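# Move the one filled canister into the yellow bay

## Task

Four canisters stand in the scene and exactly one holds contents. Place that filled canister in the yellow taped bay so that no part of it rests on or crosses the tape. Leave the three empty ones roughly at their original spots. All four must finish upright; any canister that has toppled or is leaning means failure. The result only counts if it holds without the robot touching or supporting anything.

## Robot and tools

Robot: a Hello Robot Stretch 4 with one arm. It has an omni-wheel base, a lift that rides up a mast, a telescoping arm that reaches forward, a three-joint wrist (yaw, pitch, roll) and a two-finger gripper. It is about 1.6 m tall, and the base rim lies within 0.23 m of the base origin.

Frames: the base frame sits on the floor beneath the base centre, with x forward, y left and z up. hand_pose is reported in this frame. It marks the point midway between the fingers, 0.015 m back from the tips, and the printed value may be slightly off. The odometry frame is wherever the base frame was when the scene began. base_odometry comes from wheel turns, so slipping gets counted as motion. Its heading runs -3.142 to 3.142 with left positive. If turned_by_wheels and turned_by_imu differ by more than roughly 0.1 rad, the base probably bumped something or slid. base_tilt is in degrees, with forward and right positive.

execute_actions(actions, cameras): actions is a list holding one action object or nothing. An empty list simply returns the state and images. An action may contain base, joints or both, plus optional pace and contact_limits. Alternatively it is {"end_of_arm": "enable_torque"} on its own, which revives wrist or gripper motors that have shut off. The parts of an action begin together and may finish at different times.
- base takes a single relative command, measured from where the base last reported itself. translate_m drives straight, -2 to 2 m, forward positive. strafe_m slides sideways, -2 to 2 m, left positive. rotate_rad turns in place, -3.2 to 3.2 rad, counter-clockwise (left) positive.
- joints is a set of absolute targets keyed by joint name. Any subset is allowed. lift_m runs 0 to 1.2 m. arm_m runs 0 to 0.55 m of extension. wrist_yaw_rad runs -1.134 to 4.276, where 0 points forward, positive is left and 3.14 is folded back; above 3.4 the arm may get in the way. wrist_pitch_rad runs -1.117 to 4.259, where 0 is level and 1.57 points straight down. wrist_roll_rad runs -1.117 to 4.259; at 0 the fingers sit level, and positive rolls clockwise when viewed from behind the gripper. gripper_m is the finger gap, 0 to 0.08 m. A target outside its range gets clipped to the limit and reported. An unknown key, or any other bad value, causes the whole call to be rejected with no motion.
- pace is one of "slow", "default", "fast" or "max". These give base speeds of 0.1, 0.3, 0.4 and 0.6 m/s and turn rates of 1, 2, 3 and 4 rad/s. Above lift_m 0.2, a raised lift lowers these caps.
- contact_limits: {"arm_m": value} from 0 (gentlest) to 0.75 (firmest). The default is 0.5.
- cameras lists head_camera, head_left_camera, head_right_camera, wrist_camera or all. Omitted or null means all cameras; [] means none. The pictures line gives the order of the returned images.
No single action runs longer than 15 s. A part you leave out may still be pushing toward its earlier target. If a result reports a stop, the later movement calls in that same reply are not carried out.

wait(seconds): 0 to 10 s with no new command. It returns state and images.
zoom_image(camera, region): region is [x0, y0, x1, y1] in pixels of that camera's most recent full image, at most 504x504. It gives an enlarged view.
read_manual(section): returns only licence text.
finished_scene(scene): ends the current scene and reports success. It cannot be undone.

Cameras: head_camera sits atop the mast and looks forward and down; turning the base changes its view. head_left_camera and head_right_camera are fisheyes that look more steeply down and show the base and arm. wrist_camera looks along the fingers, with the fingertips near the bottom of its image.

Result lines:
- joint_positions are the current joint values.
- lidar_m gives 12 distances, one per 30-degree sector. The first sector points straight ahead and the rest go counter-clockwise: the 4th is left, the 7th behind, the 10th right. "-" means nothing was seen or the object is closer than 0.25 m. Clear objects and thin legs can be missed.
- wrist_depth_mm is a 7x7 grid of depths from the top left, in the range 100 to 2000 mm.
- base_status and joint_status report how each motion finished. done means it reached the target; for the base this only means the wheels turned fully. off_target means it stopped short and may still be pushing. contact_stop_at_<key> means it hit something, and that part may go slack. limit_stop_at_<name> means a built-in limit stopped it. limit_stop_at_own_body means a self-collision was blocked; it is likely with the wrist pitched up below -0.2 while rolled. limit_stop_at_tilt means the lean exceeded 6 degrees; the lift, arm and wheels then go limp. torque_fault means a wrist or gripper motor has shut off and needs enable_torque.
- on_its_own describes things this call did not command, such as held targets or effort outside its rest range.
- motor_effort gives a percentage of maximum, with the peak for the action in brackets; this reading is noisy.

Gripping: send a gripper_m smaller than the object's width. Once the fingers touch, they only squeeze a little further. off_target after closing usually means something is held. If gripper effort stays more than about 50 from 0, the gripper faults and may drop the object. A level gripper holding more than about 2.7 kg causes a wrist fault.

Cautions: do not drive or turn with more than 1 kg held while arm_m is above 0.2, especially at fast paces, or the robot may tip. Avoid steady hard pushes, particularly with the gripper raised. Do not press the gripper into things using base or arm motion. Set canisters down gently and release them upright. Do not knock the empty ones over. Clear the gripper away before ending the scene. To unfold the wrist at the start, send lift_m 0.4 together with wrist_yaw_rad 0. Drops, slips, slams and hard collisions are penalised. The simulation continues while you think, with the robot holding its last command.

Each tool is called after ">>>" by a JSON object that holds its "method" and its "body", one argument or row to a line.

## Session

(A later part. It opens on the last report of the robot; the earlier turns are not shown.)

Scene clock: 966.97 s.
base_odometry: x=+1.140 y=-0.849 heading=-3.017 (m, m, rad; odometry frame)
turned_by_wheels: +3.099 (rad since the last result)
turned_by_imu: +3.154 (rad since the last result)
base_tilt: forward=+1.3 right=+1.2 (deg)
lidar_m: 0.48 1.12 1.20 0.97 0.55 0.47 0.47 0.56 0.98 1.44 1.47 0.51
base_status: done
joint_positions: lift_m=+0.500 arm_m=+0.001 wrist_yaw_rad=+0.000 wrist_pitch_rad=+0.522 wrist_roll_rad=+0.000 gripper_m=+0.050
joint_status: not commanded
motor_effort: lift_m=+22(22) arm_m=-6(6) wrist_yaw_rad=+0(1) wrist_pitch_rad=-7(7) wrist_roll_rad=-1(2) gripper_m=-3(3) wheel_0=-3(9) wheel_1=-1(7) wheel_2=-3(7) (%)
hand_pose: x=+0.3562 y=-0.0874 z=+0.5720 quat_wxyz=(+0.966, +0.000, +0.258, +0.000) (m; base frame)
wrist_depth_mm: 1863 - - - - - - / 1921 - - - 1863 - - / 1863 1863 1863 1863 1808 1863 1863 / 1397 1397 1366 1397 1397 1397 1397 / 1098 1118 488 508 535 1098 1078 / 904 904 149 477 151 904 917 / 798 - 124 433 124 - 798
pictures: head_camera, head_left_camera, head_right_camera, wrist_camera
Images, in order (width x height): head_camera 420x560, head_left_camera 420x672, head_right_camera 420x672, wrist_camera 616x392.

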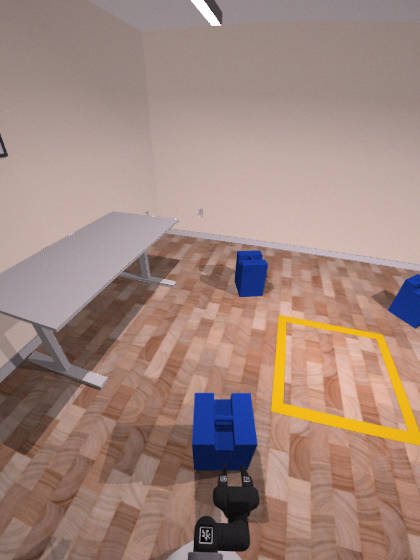

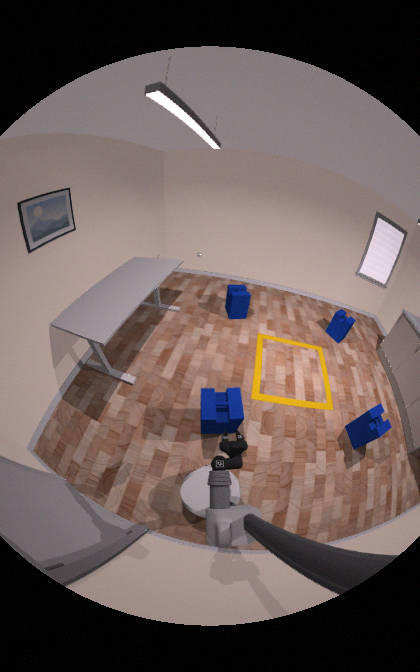

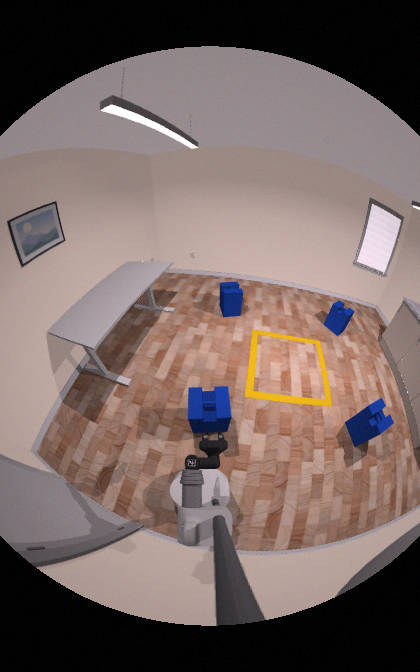

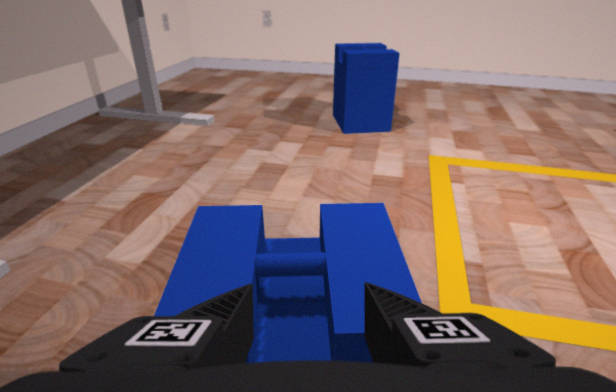

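I'm now on B's +x side, facing back toward the bay, which is ahead and to the right. B's face is about 0.48 m away. I'll lower the gripper so the fingertips are about 10 cm off the floor, then push with the arm by a short distance and watch whether B slides or tips.

>>> {"method": "execute_actions", "body": {
  "actions": [
    {"joints": {"lift_m": 0.04}}
  ],
  "cameras": ["head_camera", "wrist_camera"]
}}

Scene clock: 986.17 s.
base_odometry: x=+1.140 y=-0.849 heading=-3.017 (m, m, rad; odometry frame)
turned_by_wheels: +0.000 (rad since the last result)
turned_by_imu: -0.001 (rad since the last result)
base_tilt: forward=+1.3 right=+1.2 (deg)
lidar_m: 0.48 1.12 1.19 0.97 0.56 0.48 0.47 0.57 0.98 1.43 1.49 0.51
base_status: not commanded
joint_positions: lift_m=+0.080 arm_m=+0.001 wrist_yaw_rad=+0.000 wrist_pitch_rad=+0.523 wrist_roll_rad=+0.000 gripper_m=+0.050
joint_status: lift_m limit_stop_at_own_body (moved -0.419 of -0.460)
on_its_own: lift_m is slack since a limit_stop_at_own_body (your +0.040 is given up); arm_m is slack since a limit_stop_at_own_body
motor_effort: lift_m=+21(22) arm_m=+0(6) wrist_yaw_rad=+1(1) wrist_pitch_rad=-7(10) wrist_roll_rad=-2(1) gripper_m=-3(3) wheel_0=-4(4) wheel_1=-1(1) wheel_2=-3(3) (%)
hand_pose: x=+0.3562 y=-0.0874 z=+0.1525 quat_wxyz=(+0.966, +0.000, +0.258, +0.000) (m; base frame)
wrist_depth_mm: 229 225 228 229 230 234 - / 931 243 245 247 248 254 1118 / 715 263 266 267 270 647 732 / 544 287 289 293 294 521 539 / 433 322 319 320 325 430 430 / 357 343 149 347 150 359 359 / 315 - 124 324 124 - -
pictures: head_camera, wrist_camera
Images, in order (width x height): head_camera 420x560, wrist_camera 616x392.

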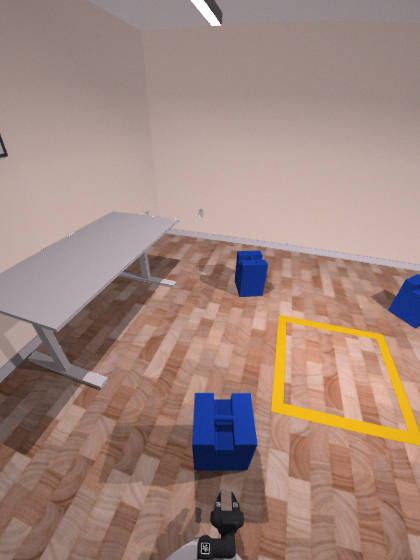

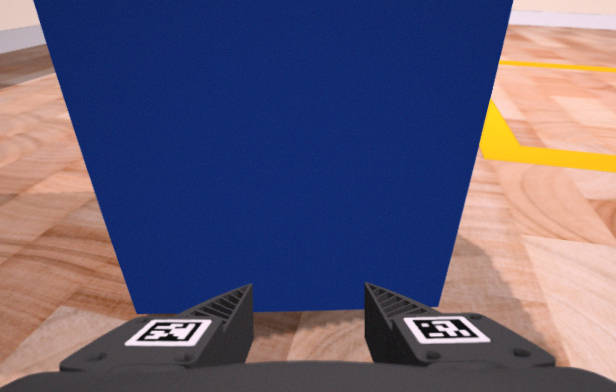

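The lift stopped itself at 0.08 m, because the wrist was about to touch the robot's own base with the arm retracted. I'll extend the arm a little first, stopping short of B, and then lower further.

>>> {"method": "execute_actions", "body": {
  "actions": [
    {"joints": {"arm_m": 0.08}}
  ],
  "cameras": []
}}

>>> {"method": "execute_actions", "body": {
  "actions": [
    {"joints": {"lift_m": 0.045}, "pace": "slow"}
  ],
  "cameras": ["wrist_camera"]
}}

Scene clock: 996.97 s.
base_odometry: x=+1.140 y=-0.849 heading=-3.017 (m, m, rad; odometry frame)
turned_by_wheels: +0.000 (rad since the last result)
turned_by_imu: -0.001 (rad since the last result)
base_tilt: forward=+1.4 right=+1.1 (deg)
lidar_m: 0.49 1.11 1.21 0.97 0.56 0.48 0.46 0.56 0.98 1.43 1.46 0.50
base_status: not commanded
joint_positions: lift_m=+0.080 arm_m=+0.079 wrist_yaw_rad=+0.000 wrist_pitch_rad=+0.522 wrist_roll_rad=+0.000 gripper_m=+0.050
joint_status: all done
on_its_own: lift_m is slack since a limit_stop_at_own_body (your +0.040 is given up)
motor_effort: lift_m=+21(21) arm_m=+6(6) wrist_yaw_rad=+1(1) wrist_pitch_rad=-7(8) wrist_roll_rad=-1(2) gripper_m=-4(3) wheel_0=-4(4) wheel_1=-1(1) wheel_2=-3(3) (%)
hand_pose: x=+0.4342 y=-0.0874 z=+0.1525 quat_wxyz=(+0.966, +0.000, +0.258, +0.000) (m; base frame)
wrist_depth_mm: 154 155 156 157 158 159 162 / 165 167 167 169 170 172 178 / 179 180 182 183 185 186 634 / 195 197 198 200 202 204 517 / 214 216 218 220 222 224 430 / 336 234 148 244 151 247 357 / 314 - 124 265 124 - -
pictures: none
No camera images: the call's "cameras" was empty. Leave "cameras" out to get every camera's image.

Scene clock: 998.10 s.
base_odometry: x=+1.140 y=-0.849 heading=-3.017 (m, m, rad; odometry frame)
turned_by_wheels: +0.000 (rad since the last result)
turned_by_imu: +0.000 (rad since the last result)
base_tilt: forward=+1.3 right=+1.2 (deg)
lidar_m: 0.47 1.12 1.20 0.97 0.55 0.46 0.47 0.55 0.97 1.44 1.46 0.51
base_status: not commanded
joint_positions: lift_m=+0.045 arm_m=+0.079 wrist_yaw_rad=+0.000 wrist_pitch_rad=+0.522 wrist_roll_rad=+0.000 gripper_m=+0.050
joint_status: all done
motor_effort: lift_m=+18(20) arm_m=+6(6) wrist_yaw_rad=+1(1) wrist_pitch_rad=-7(7) wrist_roll_rad=-1(1) gripper_m=-4(0) wheel_0=-4(4) wheel_1=-1(1) wheel_2=-3(3) (%)
hand_pose: x=+0.4342 y=-0.0874 z=+0.1173 quat_wxyz=(+0.966, +0.000, +0.258, +0.000) (m; base frame)
wrist_depth_mm: 154 154 156 157 158 159 162 / 165 166 168 169 171 172 178 / 179 180 182 183 185 187 559 / 195 197 198 200 202 203 449 / 215 216 218 220 223 224 375 / 291 234 149 245 150 247 312 / 274 - 123 265 124 - -
pictures: wrist_camera
Images, in order (width x height): wrist_camera 616x392.

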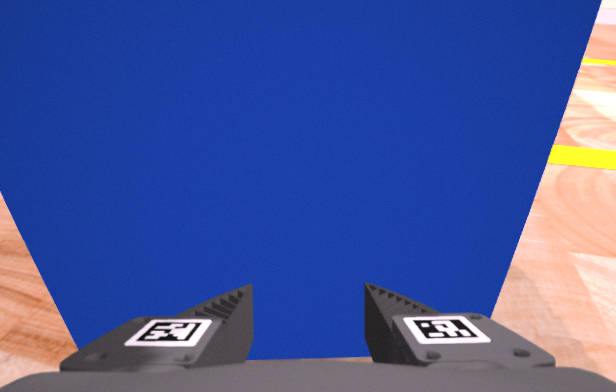

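The fingertips are now about 11 cm off the floor, just short of B's face. Here is the slide test: extending the arm about 5 cm past contact, slowly, at the default contact limit.

>>> {"method": "execute_actions", "body": {
  "actions": [
    {"joints": {"arm_m": 0.16}, "pace": "slow"}
  ],
  "cameras": ["head_camera", "wrist_camera"]
}}

Scene clock: 1007.27 s.
base_odometry: x=+1.140 y=-0.849 heading=-3.017 (m, m, rad; odometry frame)
turned_by_wheels: +0.000 (rad since the last result)
turned_by_imu: -0.001 (rad since the last result)
base_tilt: forward=+1.3 right=+1.2 (deg)
lidar_m: 0.51 1.11 1.21 0.96 0.57 0.47 0.48 0.56 0.97 1.44 1.48 0.55
base_status: not commanded
joint_positions: lift_m=+0.045 arm_m=+0.158 wrist_yaw_rad=-0.006 wrist_pitch_rad=+0.525 wrist_roll_rad=+0.000 gripper_m=+0.050
joint_status: all done
on_its_own: wrist_yaw_rad is at rest, and its effort (+18) is outside its rest range (-13 to +13)
motor_effort: lift_m=+18(18) arm_m=+13(16) wrist_yaw_rad=+18(19) wrist_pitch_rad=-16(20) wrist_roll_rad=+1(0) gripper_m=-2(2) wheel_0=+3(4) wheel_1=+2(2) wheel_2=-10(10) (%)
hand_pose: x=+0.5121 y=-0.0885 z=+0.1168 quat_wxyz=(+0.966, +0.001, +0.260, -0.003) (m; base frame)
wrist_depth_mm: 110 111 112 113 114 115 - / 118 119 121 121 123 124 125 / 128 129 130 132 134 134 136 / 139 141 142 144 145 147 149 / 153 154 156 158 160 163 165 / 170 167 149 176 151 178 193 / 186 - 124 191 124 - -
pictures: head_camera, wrist_camera
Images, in order (width x height): head_camera 420x560, wrist_camera 616x392.

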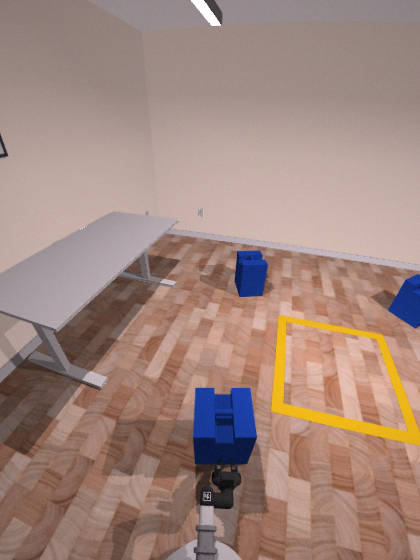

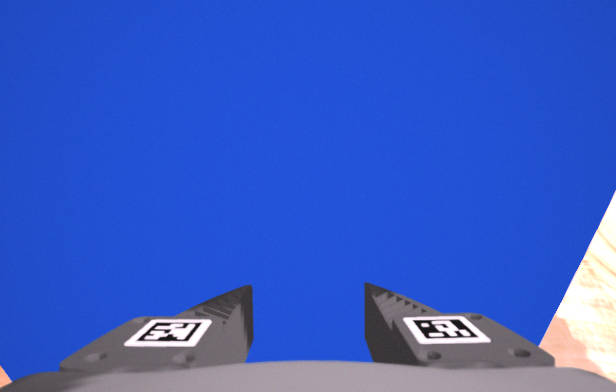

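>>> {"method": "execute_actions", "body": {
  "actions": [],
  "cameras": ["all"]
}}

Scene clock: 1031.23 s.
base_odometry: x=+1.140 y=-0.849 heading=-3.017 (m, m, rad; odometry frame)
turned_by_wheels: +0.000 (rad since the last result)
turned_by_imu: -0.001 (rad since the last result)
base_tilt: forward=+1.3 right=+1.2 (deg)
lidar_m: 0.51 1.10 1.21 0.98 0.55 0.48 0.47 0.55 0.98 1.44 1.47 0.54
base_status: not commanded
joint_positions: lift_m=+0.045 arm_m=+0.158 wrist_yaw_rad=-0.006 wrist_pitch_rad=+0.525 wrist_roll_rad=+0.000 gripper_m=+0.050
joint_status: all done
on_its_own: wrist_yaw_rad is at rest, and its effort (+18) is outside its rest range (-13 to +13)
motor_effort: lift_m=+18(18) arm_m=+13(16) wrist_yaw_rad=+18(19) wrist_pitch_rad=-15(20) wrist_roll_rad=+0(0) gripper_m=-2(2) wheel_0=+3(4) wheel_1=+2(2) wheel_2=-10(10) (%)
hand_pose: x=+0.5121 y=-0.0885 z=+0.1168 quat_wxyz=(+0.966, +0.001, +0.260, -0.003) (m; base frame)
wrist_depth_mm: 110 111 112 113 114 114 - / 118 119 120 121 123 124 124 / 127 129 131 132 133 135 135 / 139 140 143 144 145 147 149 / 153 155 156 158 160 163 164 / 170 167 149 176 150 177 193 / 186 - 124 191 124 - -
pictures: head_camera, head_left_camera, head_right_camera, wrist_camera
Images, in order (width x height): head_camera 420x560, head_left_camera 420x672, head_right_camera 420x672, wrist_camera 616x392.

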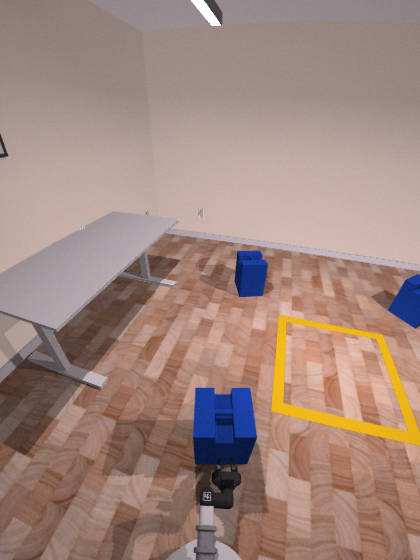

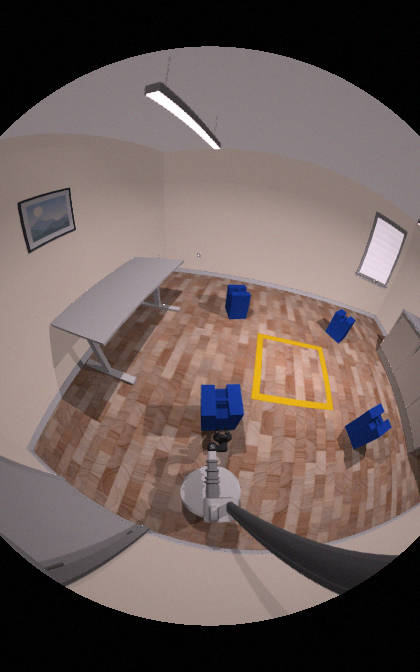

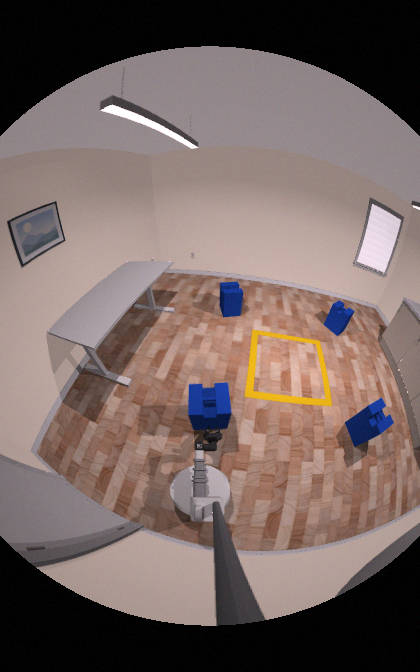

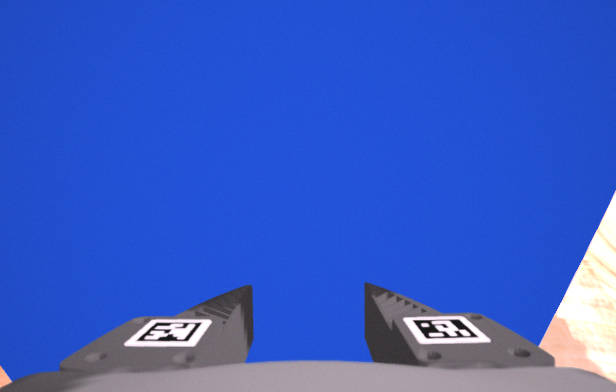

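>>> {"method": "execute_actions", "body": {
  "actions": [
    {"joints": {"arm_m": 0.10}, "pace": "fast"}
  ],
  "cameras": []
}}

>>> {"method": "execute_actions", "body": {
  "actions": [
    {"base": {"strafe_m": -0.085}, "pace": "default"}
  ],
  "cameras": ["head_camera", "wrist_camera"]
}}

Scene clock: 1152.13 s.
base_odometry: x=+1.140 y=-0.849 heading=-3.017 (m, m, rad; odometry frame)
turned_by_wheels: +0.000 (rad since the last result)
turned_by_imu: +0.000 (rad since the last result)
base_tilt: forward=+1.3 right=+1.1 (deg)
lidar_m: 0.51 1.11 1.22 0.99 0.56 0.48 0.47 0.53 0.96 1.42 1.47 0.53
base_status: not commanded
joint_positions: lift_m=+0.045 arm_m=+0.101 wrist_yaw_rad=+0.000 wrist_pitch_rad=+0.523 wrist_roll_rad=+0.000 gripper_m=+0.050
joint_status: all done
motor_effort: lift_m=+18(18) arm_m=-6(9) wrist_yaw_rad=+1(18) wrist_pitch_rad=-8(16) wrist_roll_rad=+0(0) gripper_m=-1(3) wheel_0=+2(3) wheel_1=+2(2) wheel_2=-3(10) (%)
hand_pose: x=+0.4561 y=-0.0875 z=+0.1173 quat_wxyz=(+0.966, +0.000, +0.258, +0.000) (m; base frame)
wrist_depth_mm: 161 162 163 164 165 167 171 / 172 174 175 177 179 180 187 / 187 189 190 192 193 195 591 / 202 205 206 209 211 213 473 / 231 225 228 230 233 236 375 / 301 243 149 255 150 260 312 / 273 - 123 277 124 - -
pictures: none
No camera images: the call's "cameras" was empty. Leave "cameras" out to get every camera's image.

Scene clock: 1153.50 s.
base_odometry: x=+1.129 y=-0.765 heading=-3.016 (m, m, rad; odometry frame)
turned_by_wheels: +0.000 (rad since the last result)
turned_by_imu: +0.000 (rad since the last result)
base_tilt: forward=+1.4 right=+1.1 (deg)
lidar_m: 0.51 0.54 1.18 1.02 0.58 0.50 0.48 0.58 0.99 1.35 1.39 2.49
base_status: done
joint_positions: lift_m=+0.045 arm_m=+0.101 wrist_yaw_rad=+0.000 wrist_pitch_rad=+0.523 wrist_roll_rad=+0.000 gripper_m=+0.050
joint_status: not commanded
motor_effort: lift_m=+18(18) arm_m=-5(5) wrist_yaw_rad=+2(2) wrist_pitch_rad=-7(7) wrist_roll_rad=+1(1) gripper_m=-2(0) wheel_0=+3(9) wheel_1=+1(9) wheel_2=-1(1) (%)
hand_pose: x=+0.4561 y=-0.0875 z=+0.1173 quat_wxyz=(+0.966, +0.000, +0.258, +0.000) (m; base frame)
wrist_depth_mm: 163 164 165 167 173 - - / 175 176 178 180 187 960 976 / 190 191 193 195 559 634 634 / 207 208 211 213 430 473 469 / 227 229 232 233 362 379 375 / 252 248 148 259 150 312 314 / 271 - 123 276 124 - -
pictures: head_camera, wrist_camera
Images, in order (width x height): head_camera 420x560, wrist_camera 616x392.

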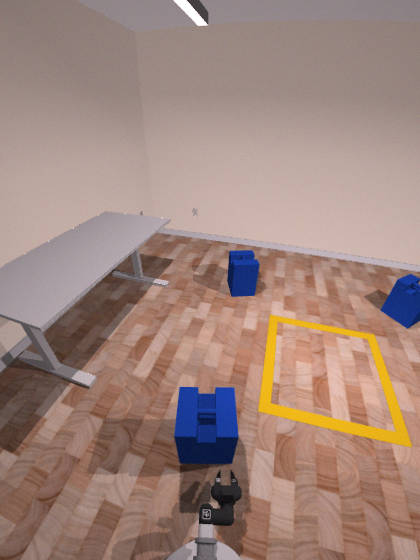

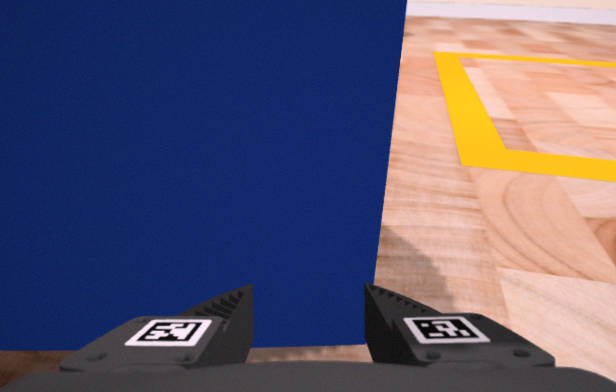

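>>> {"method": "execute_actions", "body": {
  "actions": [
    {"joints": {"gripper_m": 0.0}, "pace": "fast"}
  ],
  "cameras": []
}}

>>> {"method": "execute_actions", "body": {
  "actions": [
    {"joints": {"arm_m": 0.205}, "pace": "slow"}
  ],
  "cameras": ["head_camera", "wrist_camera"]
}}

Scene clock: 1173.10 s.
base_odometry: x=+1.129 y=-0.765 heading=-3.016 (m, m, rad; odometry frame)
turned_by_wheels: +0.000 (rad since the last result)
turned_by_imu: -0.001 (rad since the last result)
base_tilt: forward=+1.3 right=+1.2 (deg)
lidar_m: 0.51 0.53 1.18 1.00 0.58 0.49 0.49 0.57 0.98 1.34 1.37 2.48
base_status: not commanded
joint_positions: lift_m=+0.045 arm_m=+0.101 wrist_yaw_rad=+0.000 wrist_pitch_rad=+0.523 wrist_roll_rad=+0.000 gripper_m=+0.000
joint_status: all done
motor_effort: lift_m=+18(18) arm_m=-6(5) wrist_yaw_rad=+1(1) wrist_pitch_rad=-8(8) wrist_roll_rad=+1(1) gripper_m=-1(1) wheel_0=+3(3) wheel_1=+1(1) wheel_2=-1(1) (%)
hand_pose: x=+0.4561 y=-0.0875 z=+0.1173 quat_wxyz=(+0.966, +0.000, +0.258, +0.000) (m; base frame)
wrist_depth_mm: 163 164 165 167 173 1983 - / 175 177 178 179 186 960 976 / 190 191 193 195 559 634 634 / 206 208 211 213 427 473 473 / 227 229 231 234 364 375 377 / 252 254 250 136 303 310 310 / 268 272 - - - 276 273
pictures: none
No camera images: the call's "cameras" was empty. Leave "cameras" out to get every camera's image.

Scene clock: 1175.43 s.
base_odometry: x=+1.129 y=-0.765 heading=-3.017 (m, m, rad; odometry frame)
turned_by_wheels: -0.001 (rad since the last result)
turned_by_imu: -0.001 (rad since the last result)
base_tilt: forward=+1.4 right=+1.1 (deg)
lidar_m: 0.54 0.57 1.20 1.01 0.59 0.47 0.49 0.56 1.00 1.34 1.38 2.48
base_status: not commanded
joint_positions: lift_m=+0.045 arm_m=+0.203 wrist_yaw_rad=-0.013 wrist_pitch_rad=+0.525 wrist_roll_rad=+0.000 gripper_m=+0.000
joint_status: all done
on_its_own: wrist_yaw_rad is at rest, and its effort (+37) is outside its rest range (-13 to +13)
motor_effort: lift_m=+18(18) arm_m=+11(12) wrist_yaw_rad=+37(37) wrist_pitch_rad=-15(17) wrist_roll_rad=+0(0) gripper_m=-1(2) wheel_0=+2(3) wheel_1=+1(1) wheel_2=-8(8) (%)
hand_pose: x=+0.5569 y=-0.0897 z=+0.1169 quat_wxyz=(+0.966, +0.002, +0.259, -0.006) (m; base frame)
wrist_depth_mm: 102 105 109 112 117 1983 1863 / 108 112 117 121 126 960 960 / 116 121 126 131 138 627 634 / 126 131 137 144 152 469 466 / 138 143 150 158 170 375 375 / 151 158 161 135 182 310 312 / 165 172 - - - 273 273
pictures: head_camera, wrist_camera
Images, in order (width x height): head_camera 420x560, wrist_camera 616x392.

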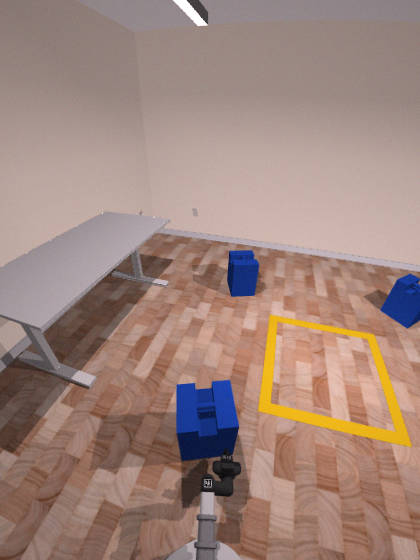

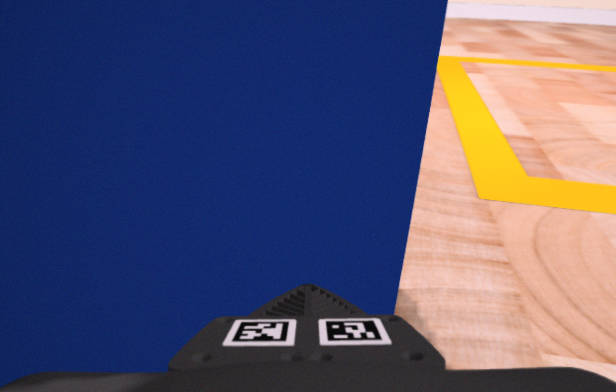

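>>> {"method": "execute_actions", "body": {
  "actions": [
    {"joints": {"arm_m": 0.25}, "pace": "slow"}
  ],
  "cameras": ["head_camera", "wrist_camera"]
}}

Scene clock: 1267.70 s.
base_odometry: x=+1.129 y=-0.765 heading=-3.017 (m, m, rad; odometry frame)
turned_by_wheels: +0.000 (rad since the last result)
turned_by_imu: -0.001 (rad since the last result)
base_tilt: forward=+1.3 right=+1.2 (deg)
lidar_m: 0.54 1.19 1.18 1.00 0.58 0.49 0.48 0.57 1.00 1.36 1.38 2.48
base_status: not commanded
joint_positions: lift_m=+0.045 arm_m=+0.248 wrist_yaw_rad=-0.013 wrist_pitch_rad=+0.525 wrist_roll_rad=+0.000 gripper_m=+0.000
joint_status: all done
on_its_own: wrist_yaw_rad is at rest, and its effort (+38) is outside its rest range (-13 to +13)
motor_effort: lift_m=+18(18) arm_m=+11(12) wrist_yaw_rad=+38(40) wrist_pitch_rad=-15(16) wrist_roll_rad=+0(0) gripper_m=-2(2) wheel_0=+2(2) wheel_1=+1(1) wheel_2=-9(9) (%)
hand_pose: x=+0.6019 y=-0.0898 z=+0.1169 quat_wxyz=(+0.966, +0.002, +0.259, -0.006) (m; base frame)
wrist_depth_mm: - 102 106 112 120 1983 1863 / 102 107 114 121 131 960 976 / 108 115 123 131 142 634 634 / 116 124 133 144 157 469 469 / 126 135 145 158 177 375 375 / 137 147 156 135 191 312 310 / 147 159 - - - 274 273
pictures: head_camera, wrist_camera
Images, in order (width x height): head_camera 420x560, wrist_camera 616x392.

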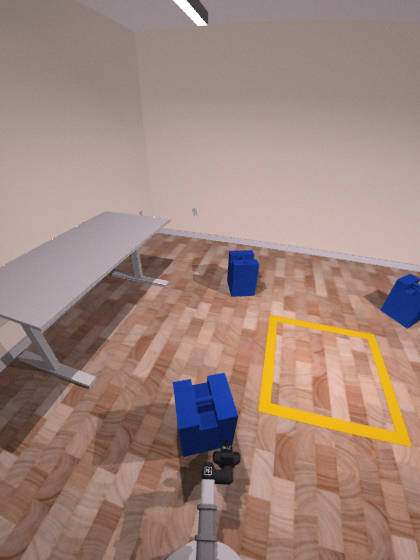

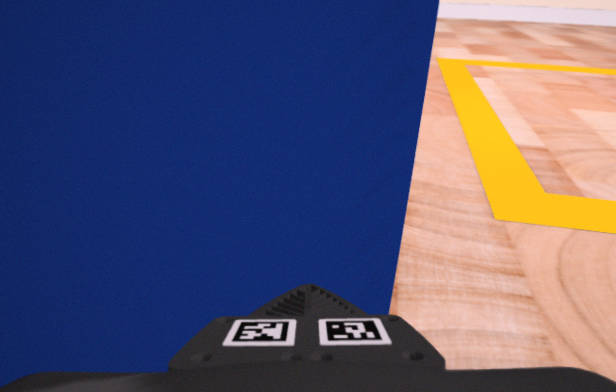

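>>> {"method": "zoom_image", "body": {
  "camera": "head_camera",
  "region": [110, 300, 420, 500]
}}

Region (110, 300, 420, 500) of head_camera's 420x560 image, scaled by 1.626, with more detail than that image has; it fills the top 325 rows of this view, and the rest is white.

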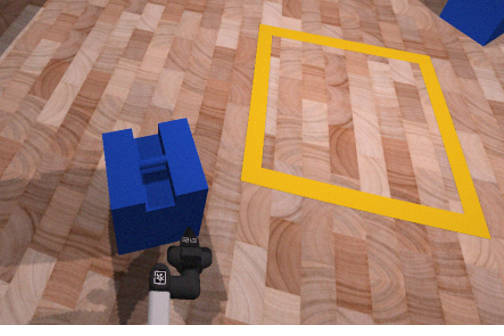

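>>> {"method": "execute_actions", "body": {
  "actions": [
    {"joints": {"arm_m": 0.295}, "pace": "slow"}
  ],
  "cameras": ["head_camera", "wrist_camera"]
}}

Scene clock: 1276.23 s.
base_odometry: x=+1.129 y=-0.765 heading=-3.017 (m, m, rad; odometry frame)
turned_by_wheels: +0.000 (rad since the last result)
turned_by_imu: -0.001 (rad since the last result)
base_tilt: forward=+1.3 right=+1.1 (deg)
lidar_m: 0.58 0.79 1.19 1.02 0.60 0.48 0.49 0.56 1.01 1.34 1.37 2.48
base_status: not commanded
joint_positions: lift_m=+0.045 arm_m=+0.293 wrist_yaw_rad=-0.012 wrist_pitch_rad=+0.525 wrist_roll_rad=+0.000 gripper_m=+0.000
joint_status: all done
on_its_own: wrist_yaw_rad is at rest, and its effort (+36) is outside its rest range (-13 to +13)
motor_effort: lift_m=+18(18) arm_m=+10(13) wrist_yaw_rad=+36(40) wrist_pitch_rad=-14(14) wrist_roll_rad=+0(0) gripper_m=-2(2) wheel_0=+1(2) wheel_1=+1(1) wheel_2=-9(9) (%)
hand_pose: x=+0.6471 y=-0.0896 z=+0.1169 quat_wxyz=(+0.966, +0.002, +0.259, -0.006) (m; base frame)
wrist_depth_mm: - - 104 113 124 1983 1863 / - 103 110 121 135 960 960 / 102 108 119 132 147 634 627 / 107 116 129 144 166 473 469 / 115 126 140 158 347 375 373 / 124 137 149 135 200 314 310 / 131 147 - - - 274 273
pictures: head_camera, wrist_camera
Images, in order (width x height): head_camera 420x560, wrist_camera 616x392.

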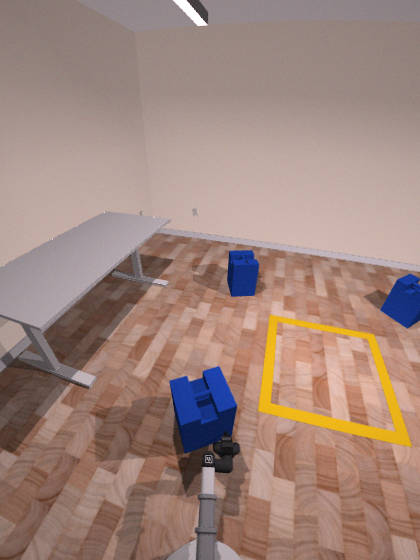

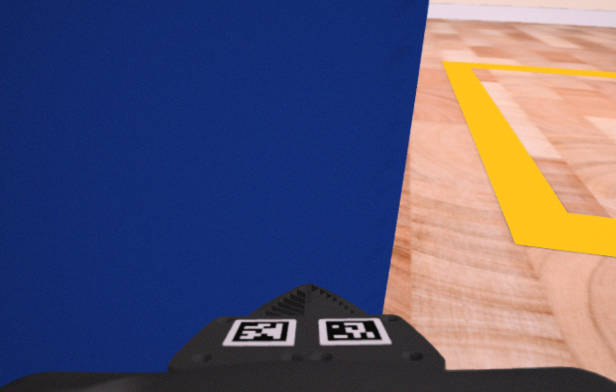

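>>> {"method": "execute_actions", "body": {
  "actions": [
    {"joints": {"arm_m": 0.335}, "pace": "slow"}
  ],
  "cameras": ["head_camera", "wrist_camera"]
}}

Scene clock: 1282.37 s.
base_odometry: x=+1.129 y=-0.765 heading=-3.017 (m, m, rad; odometry frame)
turned_by_wheels: +0.000 (rad since the last result)
turned_by_imu: -0.001 (rad since the last result)
base_tilt: forward=+1.3 right=+1.2 (deg)
lidar_m: 0.59 0.75 1.18 1.00 0.58 0.49 0.49 0.57 0.99 1.36 1.37 2.48
base_status: not commanded
joint_positions: lift_m=+0.045 arm_m=+0.333 wrist_yaw_rad=-0.011 wrist_pitch_rad=+0.524 wrist_roll_rad=+0.000 gripper_m=+0.000
joint_status: all done
on_its_own: wrist_yaw_rad is at rest, and its effort (+32) is outside its rest range (-13 to +13)
motor_effort: lift_m=+18(18) arm_m=+10(12) wrist_yaw_rad=+32(36) wrist_pitch_rad=-12(14) wrist_roll_rad=+0(1) gripper_m=-1(1) wheel_0=+2(1) wheel_1=+1(1) wheel_2=-9(9) (%)
hand_pose: x=+0.6873 y=-0.0894 z=+0.1170 quat_wxyz=(+0.966, +0.001, +0.259, -0.005) (m; base frame)
wrist_depth_mm: - - 103 113 128 1983 1921 / - - 107 121 140 960 976 / - 104 115 132 156 634 634 / 102 110 124 143 427 469 469 / 105 118 135 158 347 373 373 / 112 127 142 135 301 312 310 / 119 136 - - - 274 272
pictures: head_camera, wrist_camera
Images, in order (width x height): head_camera 420x560, wrist_camera 616x392.

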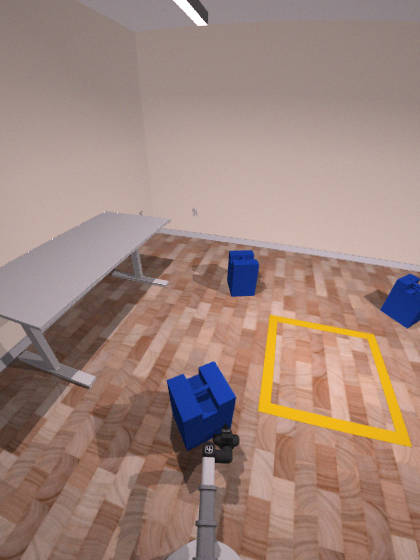

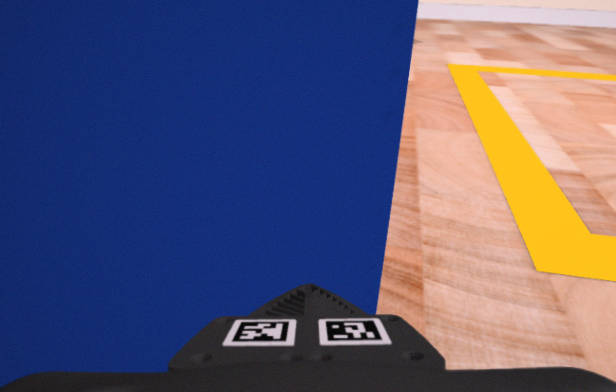

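>>> {"method": "zoom_image", "body": {
  "camera": "head_camera",
  "region": [130, 330, 300, 480]
}}

Region (130, 330, 300, 480) of head_camera's 420x560 image, scaled by 2.965, with more detail than that image has; it fills the top 445 rows of this view, and the rest is white.

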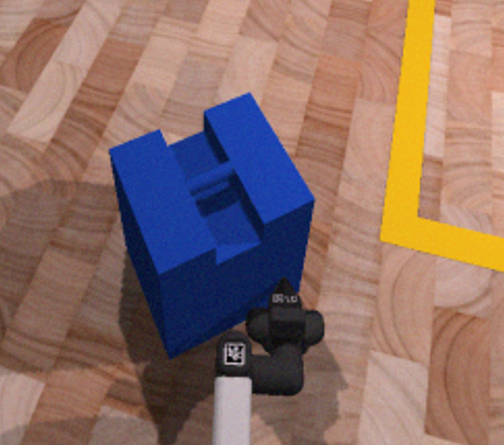

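>>> {"method": "zoom_image", "body": {
  "camera": "head_camera",
  "region": [240, 300, 420, 460]
}}

Region (240, 300, 420, 460) of head_camera's 420x560 image, scaled by 2.800, with more detail than that image has.

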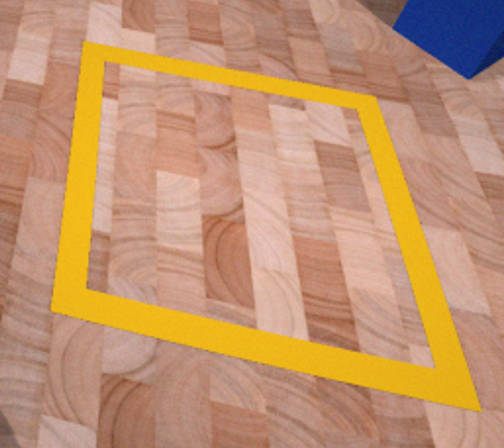

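>>> {"method": "execute_actions", "body": {
  "actions": [
    {"joints": {"arm_m": 0.095}, "pace": "fast"}
  ],
  "cameras": []
}}

>>> {"method": "execute_actions", "body": {
  "actions": [
    {"base": {"strafe_m": 0.50}, "pace": "default"}
  ],
  "cameras": ["head_camera", "head_left_camera"]
}}

Scene clock: 1403.90 s.
base_odometry: x=+1.129 y=-0.765 heading=-3.017 (m, m, rad; odometry frame)
turned_by_wheels: +0.000 (rad since the last result)
turned_by_imu: +0.000 (rad since the last result)
base_tilt: forward=+1.4 right=+1.2 (deg)
lidar_m: 0.60 0.75 1.20 1.02 0.59 0.50 0.50 0.57 1.00 1.35 1.37 2.48
base_status: not commanded
joint_positions: lift_m=+0.045 arm_m=+0.096 wrist_yaw_rad=+0.000 wrist_pitch_rad=+0.523 wrist_roll_rad=+0.000 gripper_m=+0.000
joint_status: all done
motor_effort: lift_m=+18(18) arm_m=-5(7) wrist_yaw_rad=+1(31) wrist_pitch_rad=-8(13) wrist_roll_rad=+0(1) gripper_m=+0(2) wheel_0=+1(1) wheel_1=+1(1) wheel_2=-3(9) (%)
hand_pose: x=+0.4512 y=-0.0875 z=+0.1173 quat_wxyz=(+0.966, +0.000, +0.258, +0.000) (m; base frame)
wrist_depth_mm: 244 264 293 329 1618 - - / 255 281 312 355 946 960 960 / 272 300 336 384 634 621 634 / 294 322 364 415 473 473 469 / 347 345 370 377 377 375 375 / 312 312 314 136 314 310 312 / 273 276 - - - 276 272
pictures: none
No camera images: the call's "cameras" was empty. Leave "cameras" out to get every camera's image.

Scene clock: 1406.90 s.
base_odometry: x=+1.192 y=-1.261 heading=-3.017 (m, m, rad; odometry frame)
turned_by_wheels: +0.000 (rad since the last result)
turned_by_imu: +0.000 (rad since the last result)
base_tilt: forward=+1.4 right=+1.1 (deg)
lidar_m: 1.10 0.90 1.29 0.70 0.41 0.34 0.34 0.43 0.77 1.84 2.84 0.69
base_status: done
joint_positions: lift_m=+0.045 arm_m=+0.096 wrist_yaw_rad=+0.000 wrist_pitch_rad=+0.523 wrist_roll_rad=+0.000 gripper_m=+0.000
joint_status: not commanded
motor_effort: lift_m=+19(19) arm_m=-6(5) wrist_yaw_rad=+1(2) wrist_pitch_rad=-8(8) wrist_roll_rad=+0(0) gripper_m=-1(2) wheel_0=+0(10) wheel_1=-1(8) wheel_2=-1(3) (%)
hand_pose: x=+0.4512 y=-0.0875 z=+0.1172 quat_wxyz=(+0.966, +0.000, +0.258, +0.000) (m; base frame)
wrist_depth_mm: 1397 1708 1756 1983 1983 397 334 / 976 960 946 946 946 413 347 / 634 634 634 627 627 430 351 / 473 473 473 469 473 433 368 / 375 375 377 377 377 373 362 / 310 314 314 136 314 312 312 / 273 276 - - - 273 274
pictures: head_camera, head_left_camera
Images, in order (width x height): head_camera 420x560, head_left_camera 420x672.

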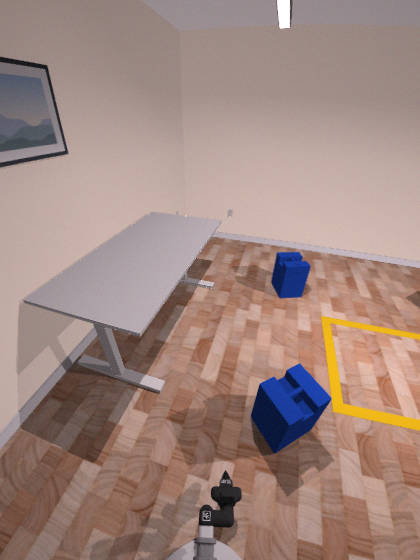

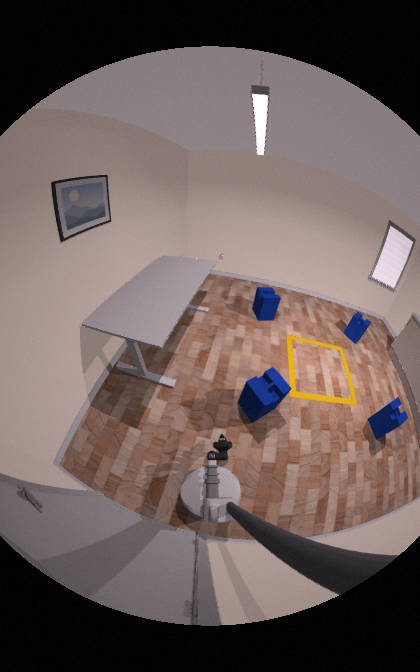

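>>> {"method": "execute_actions", "body": {
  "actions": [
    {"base": {"translate_m": 0.537}, "pace": "default"}
  ],
  "cameras": ["head_camera"]
}}

Scene clock: 1428.50 s.
base_odometry: x=+0.659 y=-1.328 heading=-3.016 (m, m, rad; odometry frame)
turned_by_wheels: +0.000 (rad since the last result)
turned_by_imu: +0.000 (rad since the last result)
base_tilt: forward=+1.3 right=+1.2 (deg)
lidar_m: 0.83 0.46 0.42 1.16 1.01 0.87 0.87 1.04 1.79 0.35 0.34 0.38
base_status: done
joint_positions: lift_m=+0.045 arm_m=+0.096 wrist_yaw_rad=+0.000 wrist_pitch_rad=+0.523 wrist_roll_rad=+0.000 gripper_m=+0.000
joint_status: not commanded
motor_effort: lift_m=+19(19) arm_m=-5(6) wrist_yaw_rad=+2(1) wrist_pitch_rad=-8(9) wrist_roll_rad=+0(0) gripper_m=+0(1) wheel_0=+2(7) wheel_1=+2(6) wheel_2=+0(6) (%)
hand_pose: x=+0.4512 y=-0.0874 z=+0.1172 quat_wxyz=(+0.966, +0.000, +0.258, +0.000) (m; base frame)
wrist_depth_mm: 1255 1537 1618 1921 1983 1229 1078 / 976 960 960 946 946 960 976 / 640 627 634 627 627 634 627 / 469 469 469 469 469 473 473 / 377 377 377 379 377 375 373 / 312 312 314 136 314 314 310 / 273 274 - - - 273 273
pictures: head_camera
Images, in order (width x height): head_camera 420x560.

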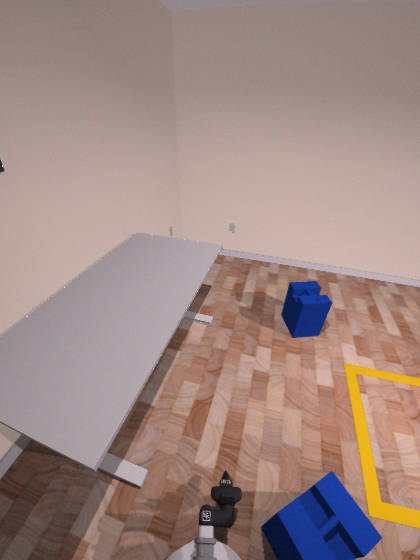

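>>> {"method": "execute_actions", "body": {
  "actions": [
    {"base": {"strafe_m": 0.22}, "pace": "default"}
  ],
  "cameras": []
}}

>>> {"method": "execute_actions", "body": {
  "actions": [
    {"base": {"rotate_rad": -1.126}, "pace": "default"}
  ],
  "cameras": ["all"]
}}

Scene clock: 1461.53 s.
base_odometry: x=+0.686 y=-1.546 heading=-3.017 (m, m, rad; odometry frame)
turned_by_wheels: +0.000 (rad since the last result)
turned_by_imu: +0.000 (rad since the last result)
base_tilt: forward=+1.3 right=+1.1 (deg)
lidar_m: 0.39 0.32 0.50 0.95 1.01 0.81 0.82 0.98 1.71 0.56 0.53 1.73
base_status: done
joint_positions: lift_m=+0.045 arm_m=+0.096 wrist_yaw_rad=+0.000 wrist_pitch_rad=+0.523 wrist_roll_rad=+0.000 gripper_m=+0.000
joint_status: not commanded
motor_effort: lift_m=+19(19) arm_m=-6(5) wrist_yaw_rad=+1(1) wrist_pitch_rad=-8(8) wrist_roll_rad=-1(1) gripper_m=-2(1) wheel_0=-1(11) wheel_1=+0(11) wheel_2=+0(0) (%)
hand_pose: x=+0.4512 y=-0.0874 z=+0.1172 quat_wxyz=(+0.966, +0.000, +0.258, +0.000) (m; base frame)
wrist_depth_mm: 1025 1366 1366 1983 1983 1983 1182 / 960 960 946 960 946 960 960 / 634 627 634 627 627 627 627 / 473 469 473 469 473 473 469 / 375 377 379 375 377 377 377 / 310 312 314 136 314 312 310 / 273 276 - - - 276 273
pictures: none
No camera images: the call's "cameras" was empty. Leave "cameras" out to get every camera's image.

Scene clock: 1463.33 s.
base_odometry: x=+0.686 y=-1.546 heading=+2.141 (m, m, rad; odometry frame)
turned_by_wheels: -1.126 (rad since the last result)
turned_by_imu: -1.146 (rad since the last result)
base_tilt: forward=+1.3 right=+1.1 (deg)
lidar_m: 0.52 1.73 0.45 0.31 0.47 0.94 1.03 0.83 0.82 0.92 1.50 0.57
base_status: done
joint_positions: lift_m=+0.045 arm_m=+0.096 wrist_yaw_rad=+0.000 wrist_pitch_rad=+0.523 wrist_roll_rad=+0.000 gripper_m=+0.000
joint_status: not commanded
motor_effort: lift_m=+19(20) arm_m=-6(5) wrist_yaw_rad=+0(1) wrist_pitch_rad=-7(7) wrist_roll_rad=+0(1) gripper_m=-1(2) wheel_0=+2(8) wheel_1=-1(8) wheel_2=+1(7) (%)
hand_pose: x=+0.4512 y=-0.0874 z=+0.1172 quat_wxyz=(+0.966, +0.000, +0.258, +0.000) (m; base frame)
wrist_depth_mm: 1464 189 190 193 195 197 1366 / 976 203 206 208 211 213 976 / 640 221 223 226 229 234 627 / 473 245 243 246 250 263 469 / 375 347 267 270 276 347 377 / 312 301 289 136 294 303 312 / 273 276 - - - 276 273
pictures: head_camera, head_left_camera, head_right_camera, wrist_camera
Images, in order (width x height): head_camera 420x560, head_left_camera 420x672, head_right_camera 420x672, wrist_camera 616x392.

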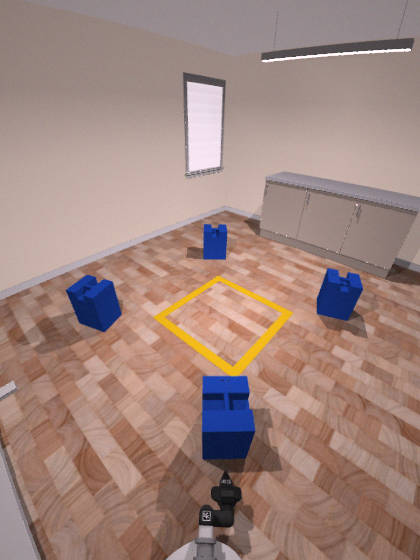

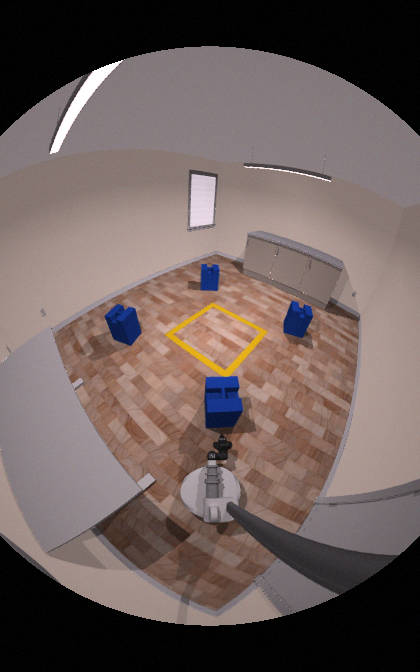

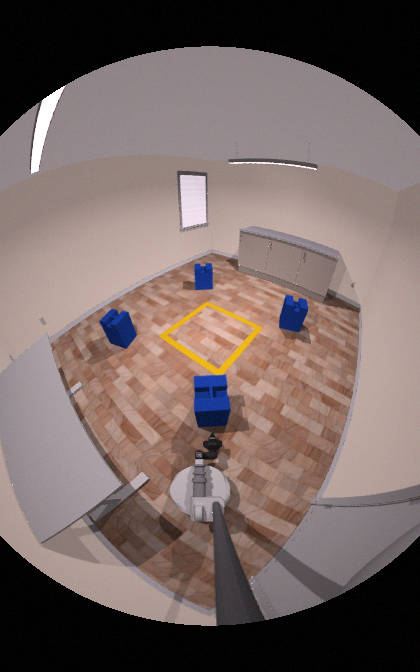

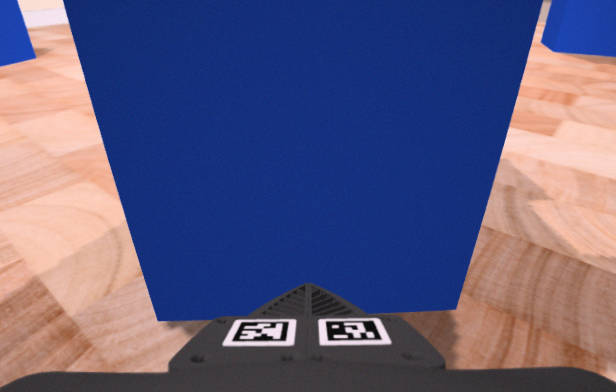

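>>> {"method": "execute_actions", "body": {
  "actions": [
    {"joints": {"gripper_m": 0.08, "arm_m": 0.165}, "pace": "default"}
  ],
  "cameras": ["wrist_camera"]
}}

Scene clock: 1503.33 s.
base_odometry: x=+0.686 y=-1.546 heading=+2.141 (m, m, rad; odometry frame)
turned_by_wheels: +0.000 (rad since the last result)
turned_by_imu: -0.001 (rad since the last result)
base_tilt: forward=+1.3 right=+1.1 (deg)
lidar_m: 0.54 1.72 0.45 0.32 0.45 0.95 1.04 0.82 0.83 0.91 1.49 0.56
base_status: not commanded
joint_positions: lift_m=+0.045 arm_m=+0.164 wrist_yaw_rad=+0.000 wrist_pitch_rad=+0.523 wrist_roll_rad=+0.000 gripper_m=+0.080
joint_status: all done
motor_effort: lift_m=+19(19) arm_m=+6(7) wrist_yaw_rad=+0(1) wrist_pitch_rad=-7(8) wrist_roll_rad=+0(0) gripper_m=+2(4) wheel_0=+2(3) wheel_1=-1(1) wheel_2=+1(1) (%)
hand_pose: x=+0.5192 y=-0.0874 z=+0.1172 quat_wxyz=(+0.966, +0.000, +0.258, +0.000) (m; base frame)
wrist_depth_mm: 127 128 129 131 132 133 - / 135 138 139 141 142 144 145 / 147 149 151 152 154 156 158 / 161 162 164 166 169 171 177 / 347 178 180 183 186 189 357 / 304 188 190 204 198 200 317 / - - 215 220 220 - -
pictures: wrist_camera
Images, in order (width x height): wrist_camera 616x392.

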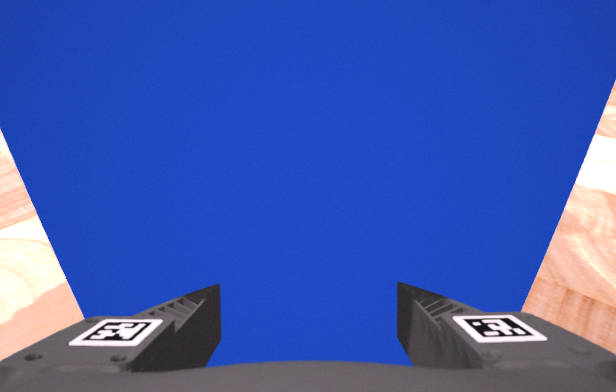

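>>> {"method": "execute_actions", "body": {
  "actions": [
    {"base": {"translate_m": 0.30}, "pace": "slow"}
  ],
  "cameras": ["head_camera", "wrist_camera"]
}}

Scene clock: 1511.23 s.
base_odometry: x=+0.525 y=-1.294 heading=+2.141 (m, m, rad; odometry frame)
turned_by_wheels: +0.000 (rad since the last result)
turned_by_imu: -0.002 (rad since the last result)
base_tilt: forward=+1.3 right=+1.1 (deg)
lidar_m: 0.51 1.48 0.96 0.48 0.41 0.85 1.28 1.02 1.02 1.15 1.81 0.54
base_status: done
joint_positions: lift_m=+0.045 arm_m=+0.164 wrist_yaw_rad=-0.009 wrist_pitch_rad=+0.526 wrist_roll_rad=+0.000 gripper_m=+0.080
joint_status: not commanded
on_its_own: wrist_yaw_rad is at rest, and its effort (+28) is outside its rest range (-13 to +13)
motor_effort: lift_m=+19(19) arm_m=+6(6) wrist_yaw_rad=+28(29) wrist_pitch_rad=-17(21) wrist_roll_rad=-2(3) gripper_m=+1(3) wheel_0=+5(10) wheel_1=+5(8) wheel_2=-11(13) (%)
hand_pose: x=+0.5179 y=-0.0892 z=+0.1166 quat_wxyz=(+0.966, +0.001, +0.260, -0.005) (m; base frame)
wrist_depth_mm: 112 112 112 112 112 112 - / 121 121 121 121 121 121 121 / 131 131 131 131 131 131 131 / 143 144 143 143 143 143 143 / 158 158 158 158 158 158 158 / 289 168 168 175 168 168 176 / - - 188 191 189 - -
pictures: head_camera, wrist_camera
Images, in order (width x height): head_camera 420x560, wrist_camera 616x392.

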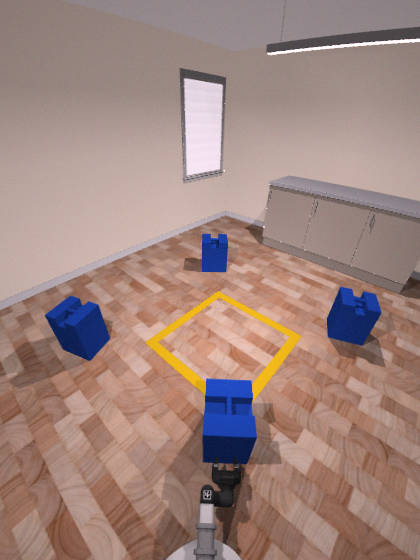

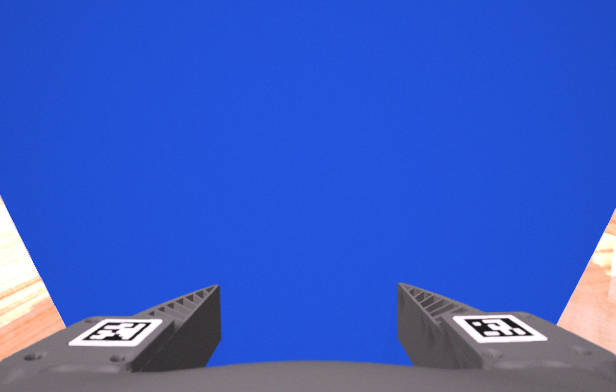

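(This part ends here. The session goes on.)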